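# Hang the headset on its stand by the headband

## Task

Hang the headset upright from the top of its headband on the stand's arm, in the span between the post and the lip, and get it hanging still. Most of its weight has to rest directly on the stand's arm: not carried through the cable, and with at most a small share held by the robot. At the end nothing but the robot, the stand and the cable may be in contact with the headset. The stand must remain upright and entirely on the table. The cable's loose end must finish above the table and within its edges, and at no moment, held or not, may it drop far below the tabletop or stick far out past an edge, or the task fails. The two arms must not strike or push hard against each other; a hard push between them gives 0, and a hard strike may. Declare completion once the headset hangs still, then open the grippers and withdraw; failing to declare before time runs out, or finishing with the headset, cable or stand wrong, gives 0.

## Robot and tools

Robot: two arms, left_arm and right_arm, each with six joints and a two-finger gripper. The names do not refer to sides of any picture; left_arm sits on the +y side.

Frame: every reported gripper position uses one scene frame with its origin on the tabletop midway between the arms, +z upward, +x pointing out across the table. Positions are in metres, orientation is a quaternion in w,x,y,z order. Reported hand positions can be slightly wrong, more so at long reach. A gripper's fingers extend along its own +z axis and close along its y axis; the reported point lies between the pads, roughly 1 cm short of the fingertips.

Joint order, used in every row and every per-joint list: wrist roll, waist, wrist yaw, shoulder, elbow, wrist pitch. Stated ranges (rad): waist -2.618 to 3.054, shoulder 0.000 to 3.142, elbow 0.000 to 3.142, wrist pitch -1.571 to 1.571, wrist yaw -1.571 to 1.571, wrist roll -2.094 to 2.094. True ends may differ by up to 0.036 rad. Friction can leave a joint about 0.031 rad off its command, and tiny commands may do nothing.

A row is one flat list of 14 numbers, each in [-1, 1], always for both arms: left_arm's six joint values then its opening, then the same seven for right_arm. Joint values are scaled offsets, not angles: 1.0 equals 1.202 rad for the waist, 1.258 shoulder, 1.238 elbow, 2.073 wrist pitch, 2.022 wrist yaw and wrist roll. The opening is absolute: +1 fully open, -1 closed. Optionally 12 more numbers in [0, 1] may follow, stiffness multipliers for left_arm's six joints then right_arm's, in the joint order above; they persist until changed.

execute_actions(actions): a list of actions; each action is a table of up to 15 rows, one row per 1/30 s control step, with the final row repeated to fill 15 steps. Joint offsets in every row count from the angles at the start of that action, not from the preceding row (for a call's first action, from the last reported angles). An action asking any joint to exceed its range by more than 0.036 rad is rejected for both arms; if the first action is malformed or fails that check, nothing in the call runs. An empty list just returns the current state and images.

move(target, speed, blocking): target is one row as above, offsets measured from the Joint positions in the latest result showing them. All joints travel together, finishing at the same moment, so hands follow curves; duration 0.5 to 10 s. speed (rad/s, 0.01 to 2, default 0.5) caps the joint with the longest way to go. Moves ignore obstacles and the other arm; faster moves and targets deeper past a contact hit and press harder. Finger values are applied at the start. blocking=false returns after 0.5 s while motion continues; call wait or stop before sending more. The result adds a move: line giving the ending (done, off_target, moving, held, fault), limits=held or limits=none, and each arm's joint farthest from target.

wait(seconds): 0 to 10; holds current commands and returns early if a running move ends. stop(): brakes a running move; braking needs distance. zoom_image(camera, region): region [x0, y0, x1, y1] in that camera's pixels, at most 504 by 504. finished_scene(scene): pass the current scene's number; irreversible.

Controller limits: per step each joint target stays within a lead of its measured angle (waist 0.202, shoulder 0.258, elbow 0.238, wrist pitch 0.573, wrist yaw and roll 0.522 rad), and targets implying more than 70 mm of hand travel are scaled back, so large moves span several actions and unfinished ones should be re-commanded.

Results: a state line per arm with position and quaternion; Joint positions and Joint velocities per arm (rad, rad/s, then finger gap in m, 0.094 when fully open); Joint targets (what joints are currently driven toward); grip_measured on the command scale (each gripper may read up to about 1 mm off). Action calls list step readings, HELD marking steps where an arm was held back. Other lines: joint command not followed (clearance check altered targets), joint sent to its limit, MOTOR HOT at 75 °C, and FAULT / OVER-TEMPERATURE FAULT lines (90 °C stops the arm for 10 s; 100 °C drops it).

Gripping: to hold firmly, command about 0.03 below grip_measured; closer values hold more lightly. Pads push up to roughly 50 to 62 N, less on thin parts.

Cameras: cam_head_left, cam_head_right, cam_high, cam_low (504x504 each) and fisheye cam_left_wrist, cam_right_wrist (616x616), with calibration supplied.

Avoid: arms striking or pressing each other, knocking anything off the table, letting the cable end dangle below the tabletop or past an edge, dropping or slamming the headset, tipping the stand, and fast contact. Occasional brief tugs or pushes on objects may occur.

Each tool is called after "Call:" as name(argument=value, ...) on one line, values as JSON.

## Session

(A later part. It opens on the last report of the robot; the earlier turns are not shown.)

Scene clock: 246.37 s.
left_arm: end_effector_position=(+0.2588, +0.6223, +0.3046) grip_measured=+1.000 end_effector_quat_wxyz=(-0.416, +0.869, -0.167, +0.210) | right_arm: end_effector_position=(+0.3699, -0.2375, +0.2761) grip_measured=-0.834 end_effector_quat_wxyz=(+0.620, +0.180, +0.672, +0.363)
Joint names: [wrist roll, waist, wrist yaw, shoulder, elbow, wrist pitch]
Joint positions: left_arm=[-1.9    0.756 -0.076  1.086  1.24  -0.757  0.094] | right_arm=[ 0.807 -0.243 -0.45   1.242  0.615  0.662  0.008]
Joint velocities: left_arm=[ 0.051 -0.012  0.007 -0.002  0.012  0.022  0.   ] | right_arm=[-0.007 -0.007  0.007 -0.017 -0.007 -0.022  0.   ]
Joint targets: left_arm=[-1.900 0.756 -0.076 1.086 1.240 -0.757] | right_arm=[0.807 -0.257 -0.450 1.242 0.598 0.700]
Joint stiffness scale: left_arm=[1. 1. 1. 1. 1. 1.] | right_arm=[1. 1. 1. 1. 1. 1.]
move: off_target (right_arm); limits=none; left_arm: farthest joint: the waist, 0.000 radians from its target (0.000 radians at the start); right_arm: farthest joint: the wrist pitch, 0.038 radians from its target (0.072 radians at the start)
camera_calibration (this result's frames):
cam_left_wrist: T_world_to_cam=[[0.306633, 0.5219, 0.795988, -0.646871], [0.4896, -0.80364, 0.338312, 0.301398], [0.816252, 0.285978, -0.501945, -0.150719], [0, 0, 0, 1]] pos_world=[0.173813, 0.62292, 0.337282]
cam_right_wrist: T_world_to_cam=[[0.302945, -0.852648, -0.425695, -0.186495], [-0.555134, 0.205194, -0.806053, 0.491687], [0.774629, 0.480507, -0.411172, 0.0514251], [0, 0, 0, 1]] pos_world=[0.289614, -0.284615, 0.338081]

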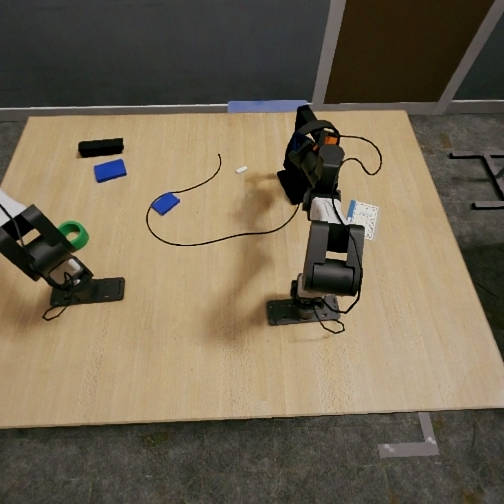

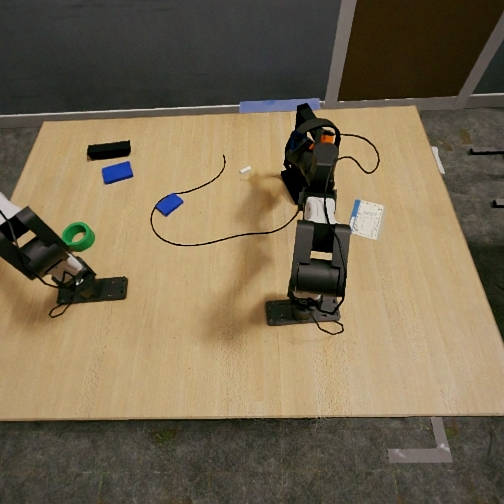

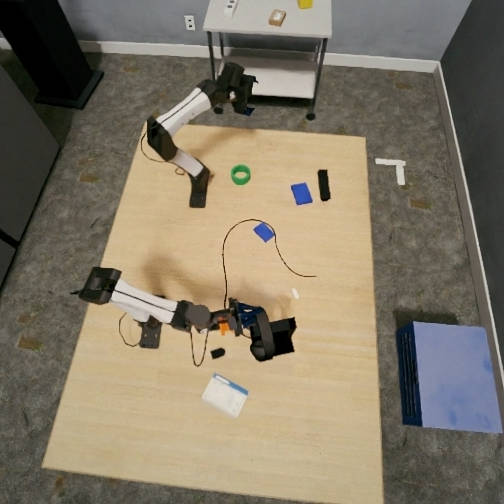

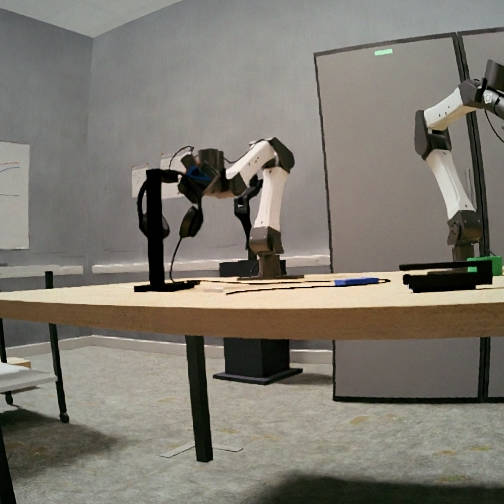

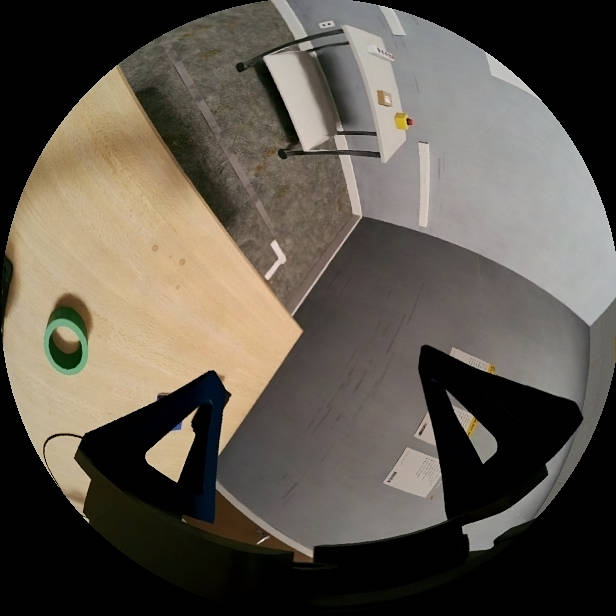

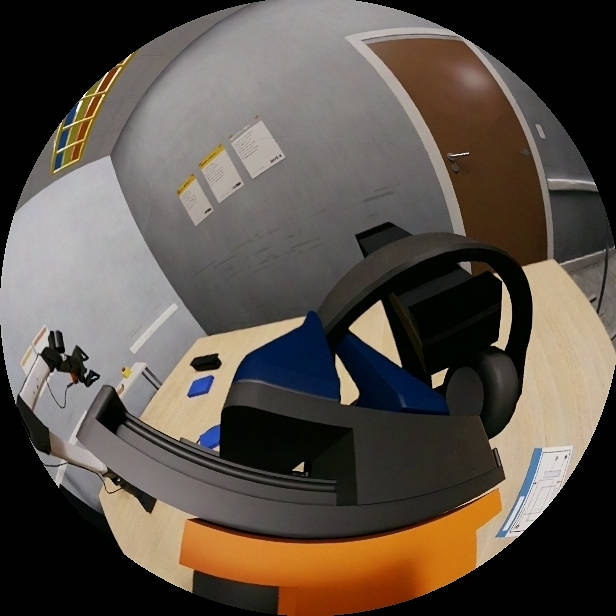

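Nearly touching; lower slightly, release.

Call:
execute_actions(actions=[[[0,0,0,0,0,0,1,0,0,0,0,-0.03,0.015,-0.95]],[[0,0,0,0,0,0,1,0,0,0,0,0,0,-0.7]],[[0,0,0,0,0,0,1,0,0,0,0,0,0,-0.45]]])

Call:
move(target=[0,0,0,0,0,0,1,0,-0.03,0,-0.35,-0.12,-0.14,-0.45], speed=0.3)

Scene clock: 255.30 s.
left_arm: end_effector_position=(+0.2588, +0.6223, +0.3046) grip_measured=+1.000 end_effector_quat_wxyz=(-0.416, +0.869, -0.167, +0.210) | right_arm: end_effector_position=(+0.3687, -0.2373, +0.2748) grip_measured=-0.452 end_effector_quat_wxyz=(+0.622, +0.178, +0.670, +0.363)
Joint names: [wrist roll, waist, wrist yaw, shoulder, elbow, wrist pitch]
Joint positions: left_arm=[-1.9    0.756 -0.076  1.086  1.24  -0.757  0.094] | right_arm=[ 0.807 -0.243 -0.45   1.242  0.603  0.682  0.026]
Joint velocities: left_arm=[-0.081 -0.002 -0.022  0.007  0.017 -0.037  0.   ] | right_arm=[-0.022 -0.002 -0.051 -0.002 -0.002  0.022  0.001]
Joint targets: left_arm=[-1.900 0.756 -0.076 1.086 1.240 -0.757] | right_arm=[0.807 -0.243 -0.450 1.242 0.603 0.682]
Joint stiffness scale: left_arm=[1. 1. 1. 1. 1. 1.] | right_arm=[1. 1. 1. 1. 1. 1.]
Step readings (joint positions; steps 1 to 15: 1st action; 16 to 30: 2nd action; 31 to 45: 3rd action):
0: left_arm=[-1.900 0.756 -0.076 1.086 1.240 -0.757] | right_arm=[0.807 -0.243 -0.450 1.242 0.615 0.662]
1: left_arm=[-1.900 0.756 -0.076 1.086 1.240 -0.757] | right_arm=[0.807 -0.243 -0.450 1.242 0.612 0.665]
2: left_arm=[-1.900 0.756 -0.076 1.086 1.240 -0.757] | right_arm=[0.807 -0.243 -0.450 1.242 0.608 0.670]
4: left_arm=[-1.900 0.756 -0.076 1.086 1.240 -0.757] | right_arm=[0.807 -0.243 -0.450 1.242 0.605 0.677]
8: left_arm=[-1.900 0.756 -0.076 1.086 1.240 -0.757] | right_arm=[0.807 -0.243 -0.450 1.242 0.603 0.681]
15: left_arm=[-1.900 0.756 -0.076 1.086 1.240 -0.757] | right_arm=[0.807 -0.243 -0.450 1.242 0.603 0.682]
16: left_arm=[-1.900 0.756 -0.076 1.086 1.240 -0.757] | right_arm=[0.807 -0.243 -0.450 1.242 0.603 0.682]
17: left_arm=[-1.900 0.756 -0.076 1.086 1.240 -0.757] | right_arm=[0.807 -0.243 -0.450 1.242 0.603 0.682]
19: left_arm=[-1.900 0.756 -0.076 1.086 1.240 -0.757] | right_arm=[0.807 -0.243 -0.450 1.242 0.603 0.682]
23: left_arm=[-1.900 0.756 -0.076 1.086 1.240 -0.757] | right_arm=[0.807 -0.243 -0.450 1.242 0.603 0.682]
30: left_arm=[-1.900 0.756 -0.076 1.086 1.240 -0.757] | right_arm=[0.807 -0.243 -0.450 1.242 0.603 0.682]
31: left_arm=[-1.900 0.756 -0.076 1.086 1.240 -0.757] | right_arm=[0.807 -0.243 -0.450 1.242 0.603 0.682]
32: left_arm=[-1.900 0.756 -0.076 1.086 1.240 -0.757] | right_arm=[0.807 -0.243 -0.450 1.242 0.603 0.682]
34: left_arm=[-1.900 0.756 -0.076 1.086 1.240 -0.757] | right_arm=[0.807 -0.243 -0.450 1.242 0.603 0.682]
38: left_arm=[-1.900 0.756 -0.076 1.086 1.240 -0.757] | right_arm=[0.807 -0.243 -0.450 1.242 0.603 0.682]
45: Joint positions above
camera_calibration (this result's frames):
cam_left_wrist: T_world_to_cam=[[0.306633, 0.5219, 0.795988, -0.646871], [0.4896, -0.80364, 0.338312, 0.301398], [0.816252, 0.285978, -0.501945, -0.150719], [0, 0, 0, 1]] pos_world=[0.173813, 0.62292, 0.337282]
cam_right_wrist: T_world_to_cam=[[0.305809, -0.853175, -0.422579, -0.188513], [-0.549677, 0.204189, -0.810038, 0.488781], [0.77739, 0.479999, -0.406529, 0.0493238], [0, 0, 0, 1]] pos_world=[0.287977, -0.284314, 0.336321]

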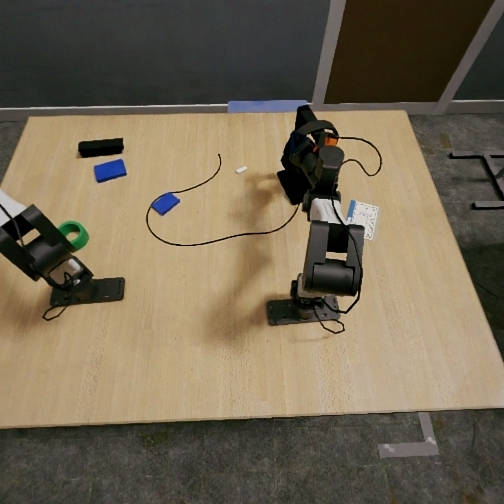

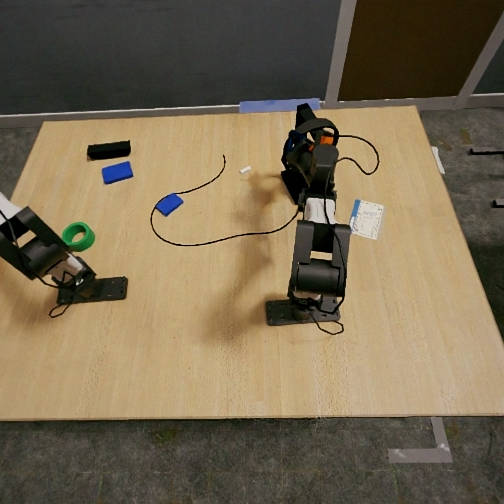

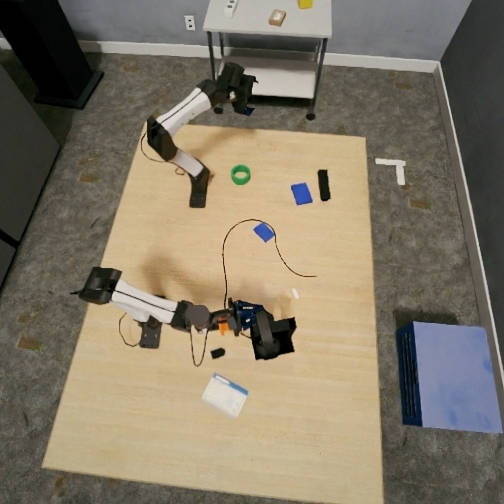

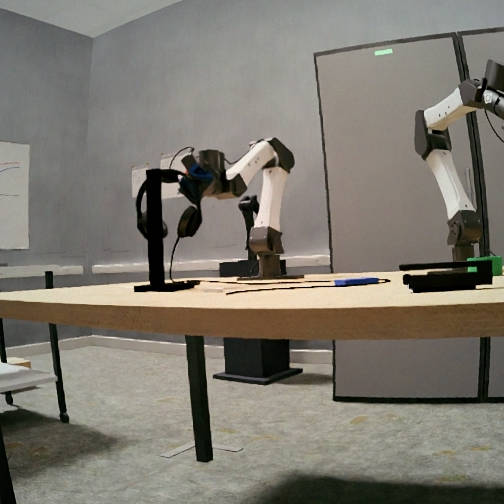

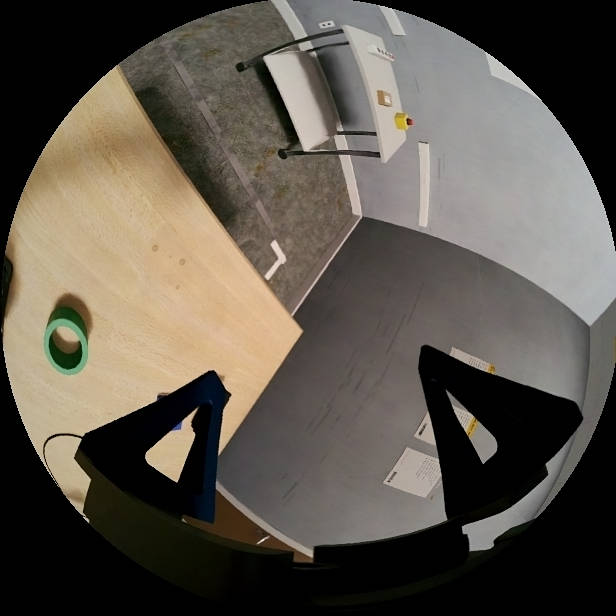

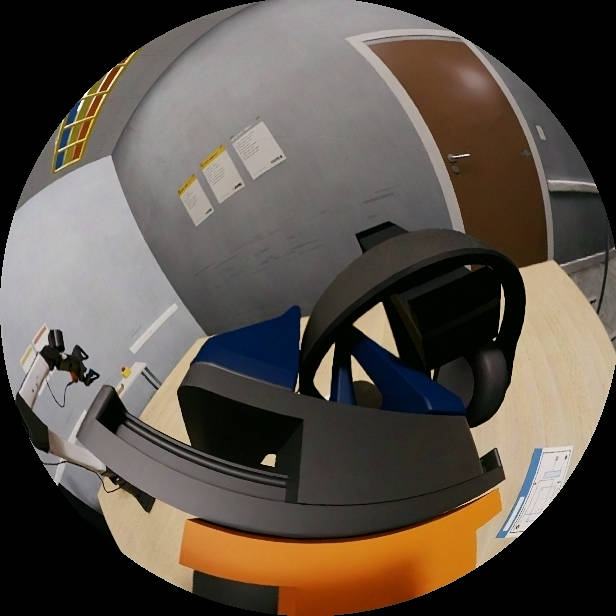

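Scene clock: 257.40 s.
left_arm: end_effector_position=(+0.2588, +0.6223, +0.3046) grip_measured=+1.000 end_effector_quat_wxyz=(-0.416, +0.869, -0.167, +0.210) | right_arm: end_effector_position=(+0.2930, -0.2312, +0.2950) grip_measured=-0.452 end_effector_quat_wxyz=(+0.634, +0.182, +0.662, +0.356)
Joint names: [wrist roll, waist, wrist yaw, shoulder, elbow, wrist pitch]
Joint positions: left_arm=[-1.9    0.756 -0.076  1.086  1.24  -0.757  0.094] | right_arm=[ 0.807 -0.265 -0.446  0.816  0.476  0.403  0.026]
Joint velocities: left_arm=[ 0.007  0.007 -0.007  0.012 -0.022  0.037  0.   ] | right_arm=[ 0.007 -0.002 -0.037 -0.007 -0.007  0.037 -0.002]
Joint targets: left_arm=[-1.900 0.756 -0.076 1.086 1.240 -0.757] | right_arm=[0.807 -0.279 -0.451 0.802 0.454 0.391]
Joint stiffness scale: left_arm=[1. 1. 1. 1. 1. 1.] | right_arm=[1. 1. 1. 1. 1. 1.]
move: off_target (right_arm); limits=none; left_arm: farthest joint: the waist, 0.000 radians from its target (0.000 radians at the start); right_arm: farthest joint: the elbow, 0.021 radians from its target (0.148 radians at the start)
camera_calibration (this result's frames):
cam_left_wrist: T_world_to_cam=[[0.306633, 0.5219, 0.795988, -0.646871], [0.4896, -0.80364, 0.338312, 0.301398], [0.816252, 0.285978, -0.501945, -0.150719], [0, 0, 0, 1]] pos_world=[0.173813, 0.62292, 0.337282]
cam_right_wrist: T_world_to_cam=[[0.291853, -0.862634, -0.41314, -0.152554], [-0.52732, 0.215249, -0.82195, 0.461767], [0.79797, 0.457746, -0.392063, 0.0979677], [0, 0, 0, 1]] pos_world=[0.209847, -0.275837, 0.354933]

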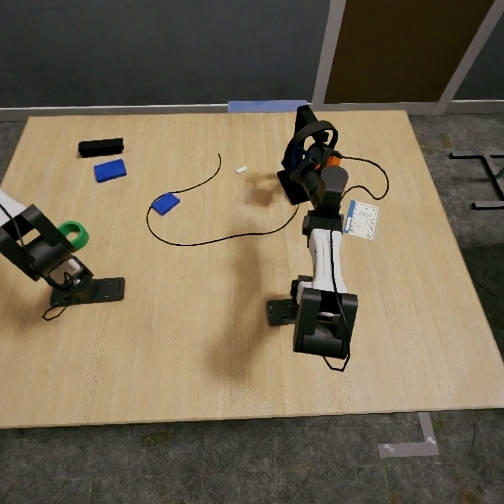

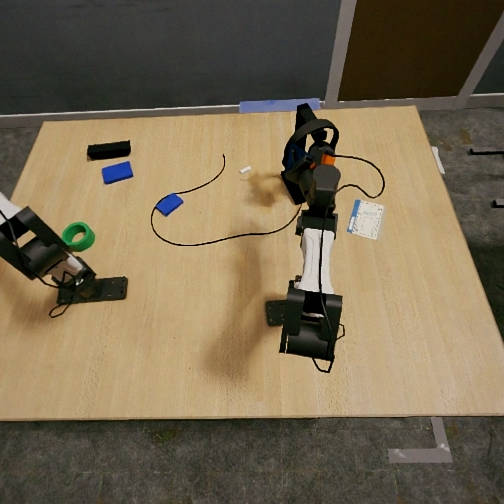

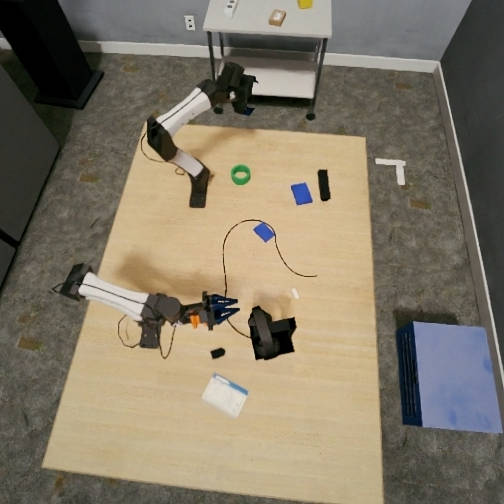

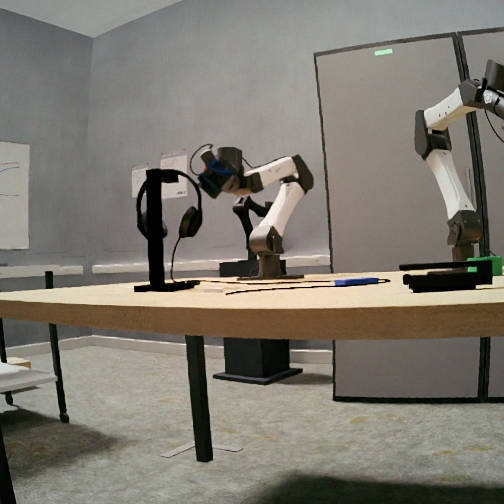

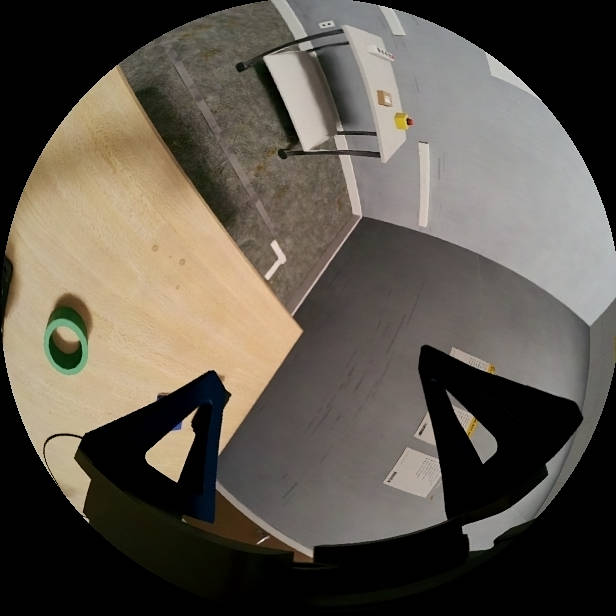

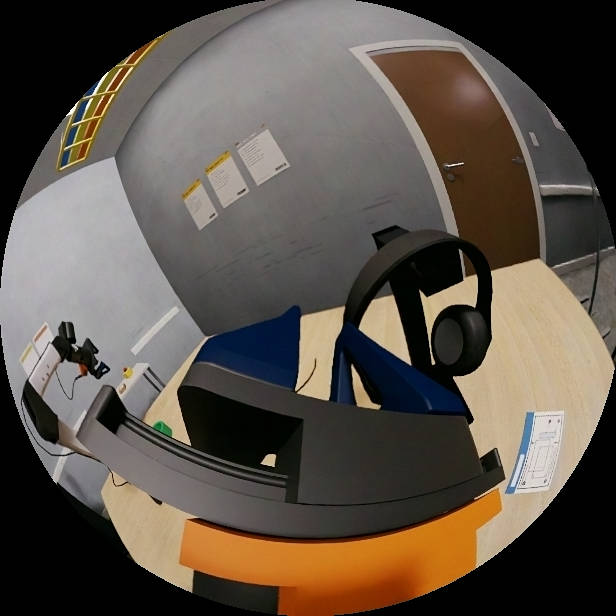

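Call:
move(target=[0,0,0,0,0,0,1,0,0.2,0,-0.3,-0.05,-0.1,-0.45])

Call:
wait(seconds=3)

Call:
zoom_image(camera="cam_high", region=[210,280,320,390])

Scene clock: 264.50 s.
left_arm: end_effector_position=(+0.2588, +0.6223, +0.3046) grip_measured=+1.000 end_effector_quat_wxyz=(-0.416, +0.869, -0.167, +0.210) | right_arm: end_effector_position=(+0.2170, -0.1594, +0.3294) grip_measured=-0.452 end_effector_quat_wxyz=(+0.633, +0.079, +0.638, +0.432)
Joint names: [wrist roll, waist, wrist yaw, shoulder, elbow, wrist pitch]
Joint positions: left_arm=[-1.9    0.756 -0.076  1.086  1.24  -0.757  0.094] | right_arm=[ 0.807 -0.038 -0.445  0.45   0.437  0.208  0.026]
Joint velocities: left_arm=[-0.007 -0.002 -0.007 -0.007  0.012 -0.022  0.   ] | right_arm=[-0.022 -0.007 -0.051  0.002  0.007 -0.051 -0.   ]
Joint targets: left_arm=[-1.900 0.756 -0.076 1.086 1.240 -0.757] | right_arm=[0.807 -0.024 -0.446 0.439 0.414 0.196]
Joint stiffness scale: left_arm=[1. 1. 1. 1. 1. 1.] | right_arm=[1. 1. 1. 1. 1. 1.]
move: off_target (right_arm); limits=none; left_arm: farthest joint: the waist, 0.000 radians from its target (0.000 radians at the start); right_arm: farthest joint: the elbow, 0.023 radians from its target (0.062 radians at the start)
camera_calibration (this result's frames):
cam_left_wrist: T_world_to_cam=[[0.306633, 0.5219, 0.795988, -0.646871], [0.4896, -0.80364, 0.338312, 0.301398], [0.816252, 0.285978, -0.501945, -0.150719], [0, 0, 0, 1]] pos_world=[0.173813, 0.62292, 0.337282]
cam_right_wrist: T_world_to_cam=[[0.528127, -0.774035, -0.349215, -0.112439], [-0.449487, 0.0940876, -0.888318, 0.420164], [0.720446, 0.626113, -0.298229, 0.151975], [0, 0, 0, 1]] pos_world=[0.138751, -0.221717, 0.379297]

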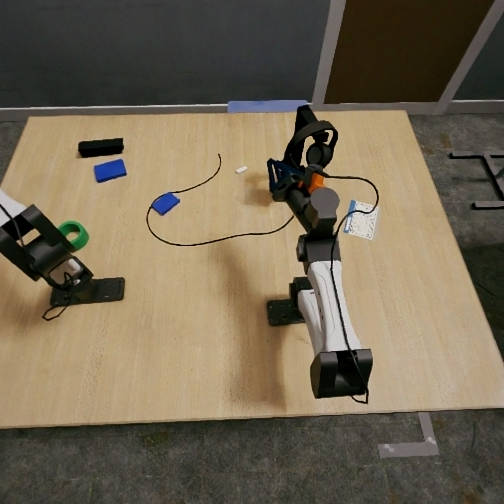

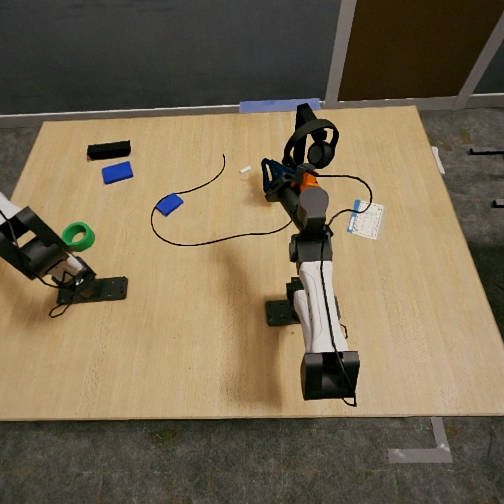

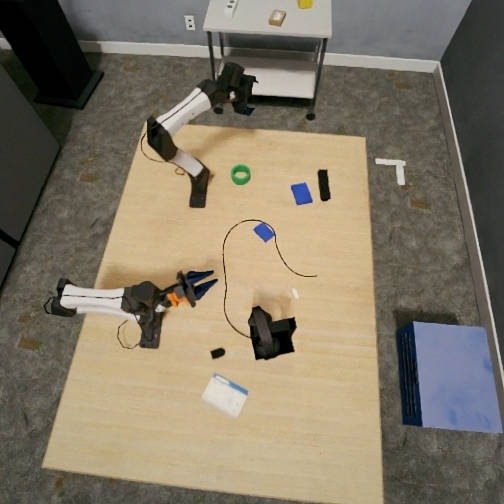

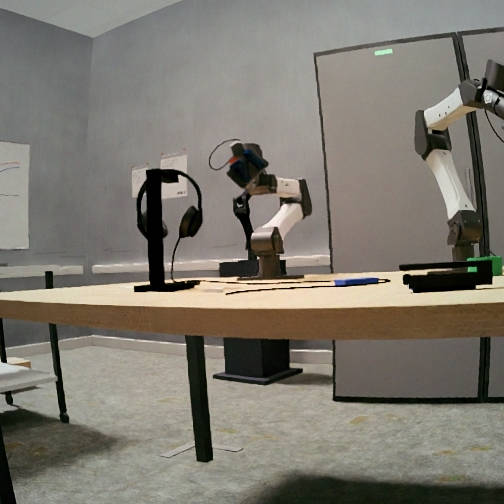

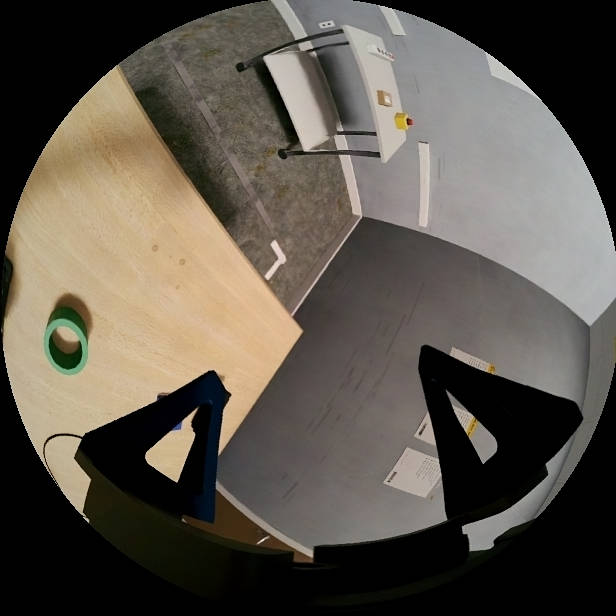

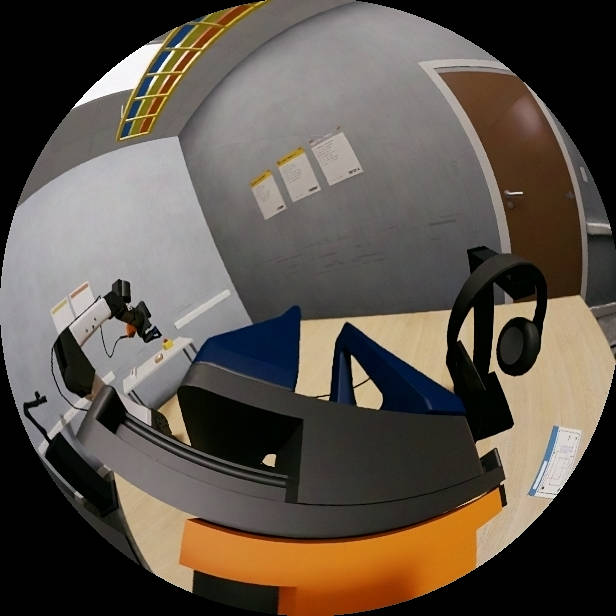

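Scene clock: 267.50 s.
left_arm: end_effector_position=(+0.2588, +0.6223, +0.3046) grip_measured=+1.000 end_effector_quat_wxyz=(-0.416, +0.869, -0.167, +0.210) | right_arm: end_effector_position=(+0.2170, -0.1594, +0.3293) grip_measured=-0.452 end_effector_quat_wxyz=(+0.633, +0.079, +0.638, +0.432)
Joint names: [wrist roll, waist, wrist yaw, shoulder, elbow, wrist pitch]
Joint positions: left_arm=[-1.9    0.756 -0.076  1.086  1.24  -0.757  0.094] | right_arm=[ 0.807 -0.038 -0.445  0.45   0.437  0.207  0.026]
Joint velocities: left_arm=[ 0.007  0.012 -0.095 -0.002 -0.017 -0.022  0.   ] | right_arm=[-0.037  0.002 -0.037  0.002 -0.002  0.007 -0.001]
Joint targets: left_arm=[-1.900 0.756 -0.076 1.086 1.240 -0.757] | right_arm=[0.807 -0.024 -0.446 0.439 0.414 0.196]
Joint stiffness scale: left_arm=[1. 1. 1. 1. 1. 1.] | right_arm=[1. 1. 1. 1. 1. 1.]
wait: 3.00 s; at rest by 0.17 s
camera_calibration (this result's frames):
cam_left_wrist: T_world_to_cam=[[0.306633, 0.5219, 0.795988, -0.646871], [0.4896, -0.80364, 0.338312, 0.301398], [0.816252, 0.285978, -0.501945, -0.150719], [0, 0, 0, 1]] pos_world=[0.173813, 0.62292, 0.337282]
cam_right_wrist: T_world_to_cam=[[0.527994, -0.774038, -0.349409, -0.112385], [-0.449826, 0.0940799, -0.888147, 0.420111], [0.720332, 0.62611, -0.298509, 0.152053], [0, 0, 0, 1]] pos_world=[0.138786, -0.221716, 0.379242]

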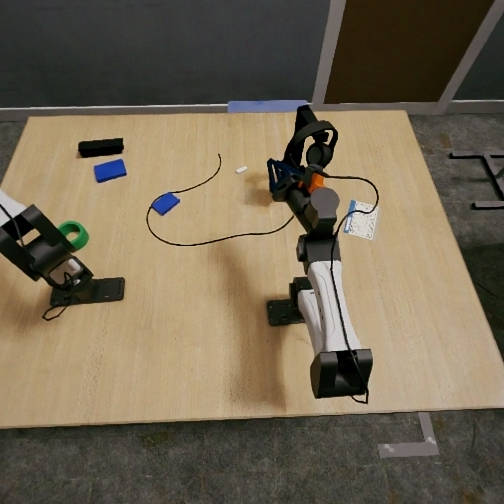

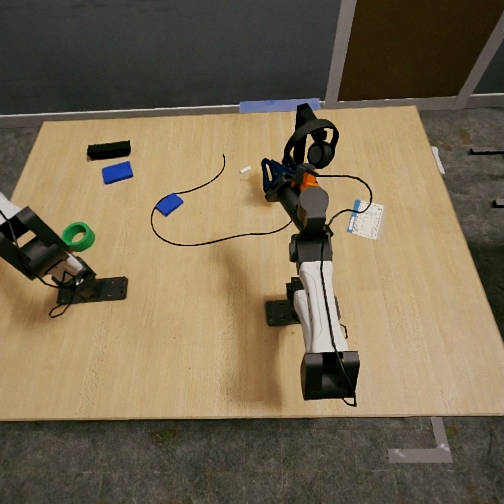

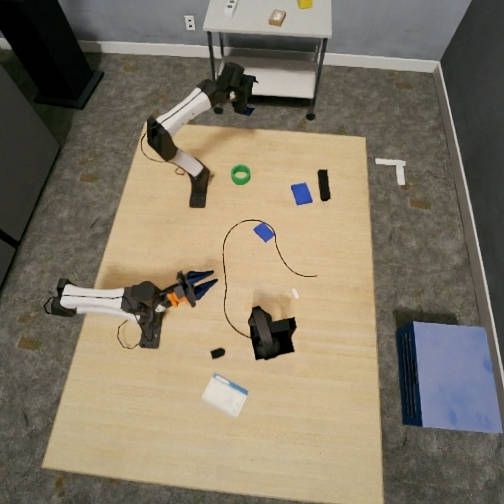

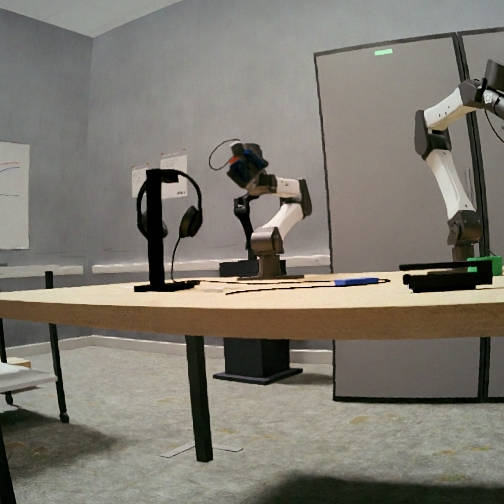

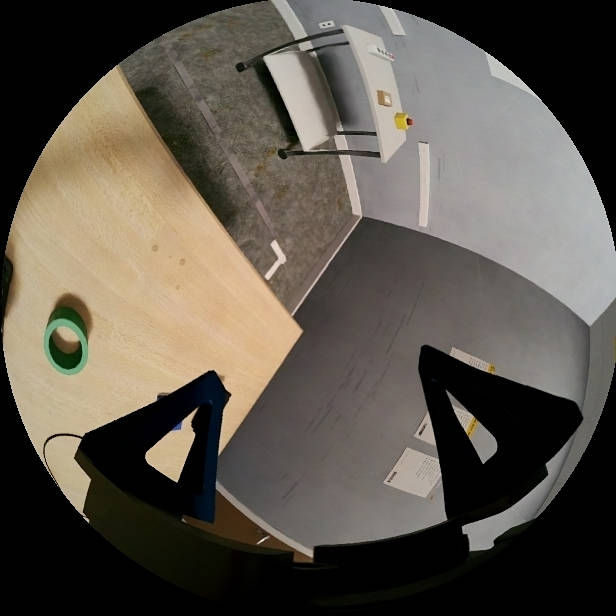

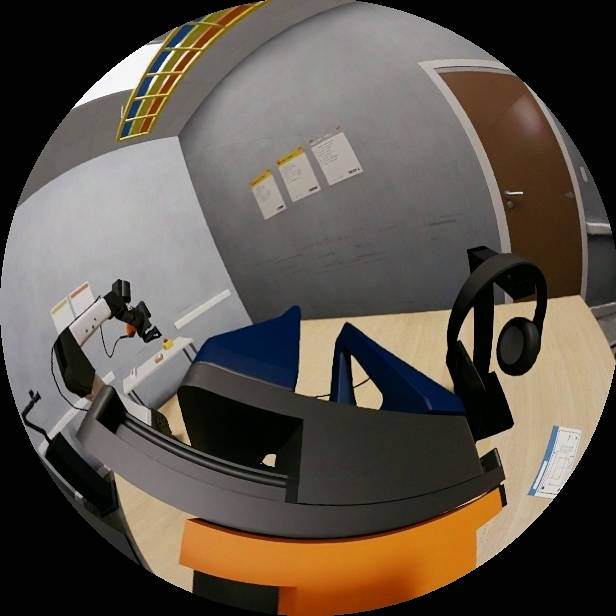

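Region (210, 280, 320, 390) of cam_high's 504x504 image, scaled by 4.582, with more detail than that image has.

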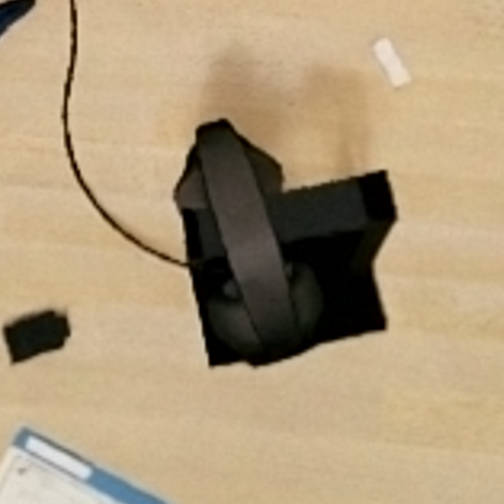

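The band sits inside the lip and the headset is at rest.

Call:
finished_scene(scene=2)

The scene is finished: the task was done.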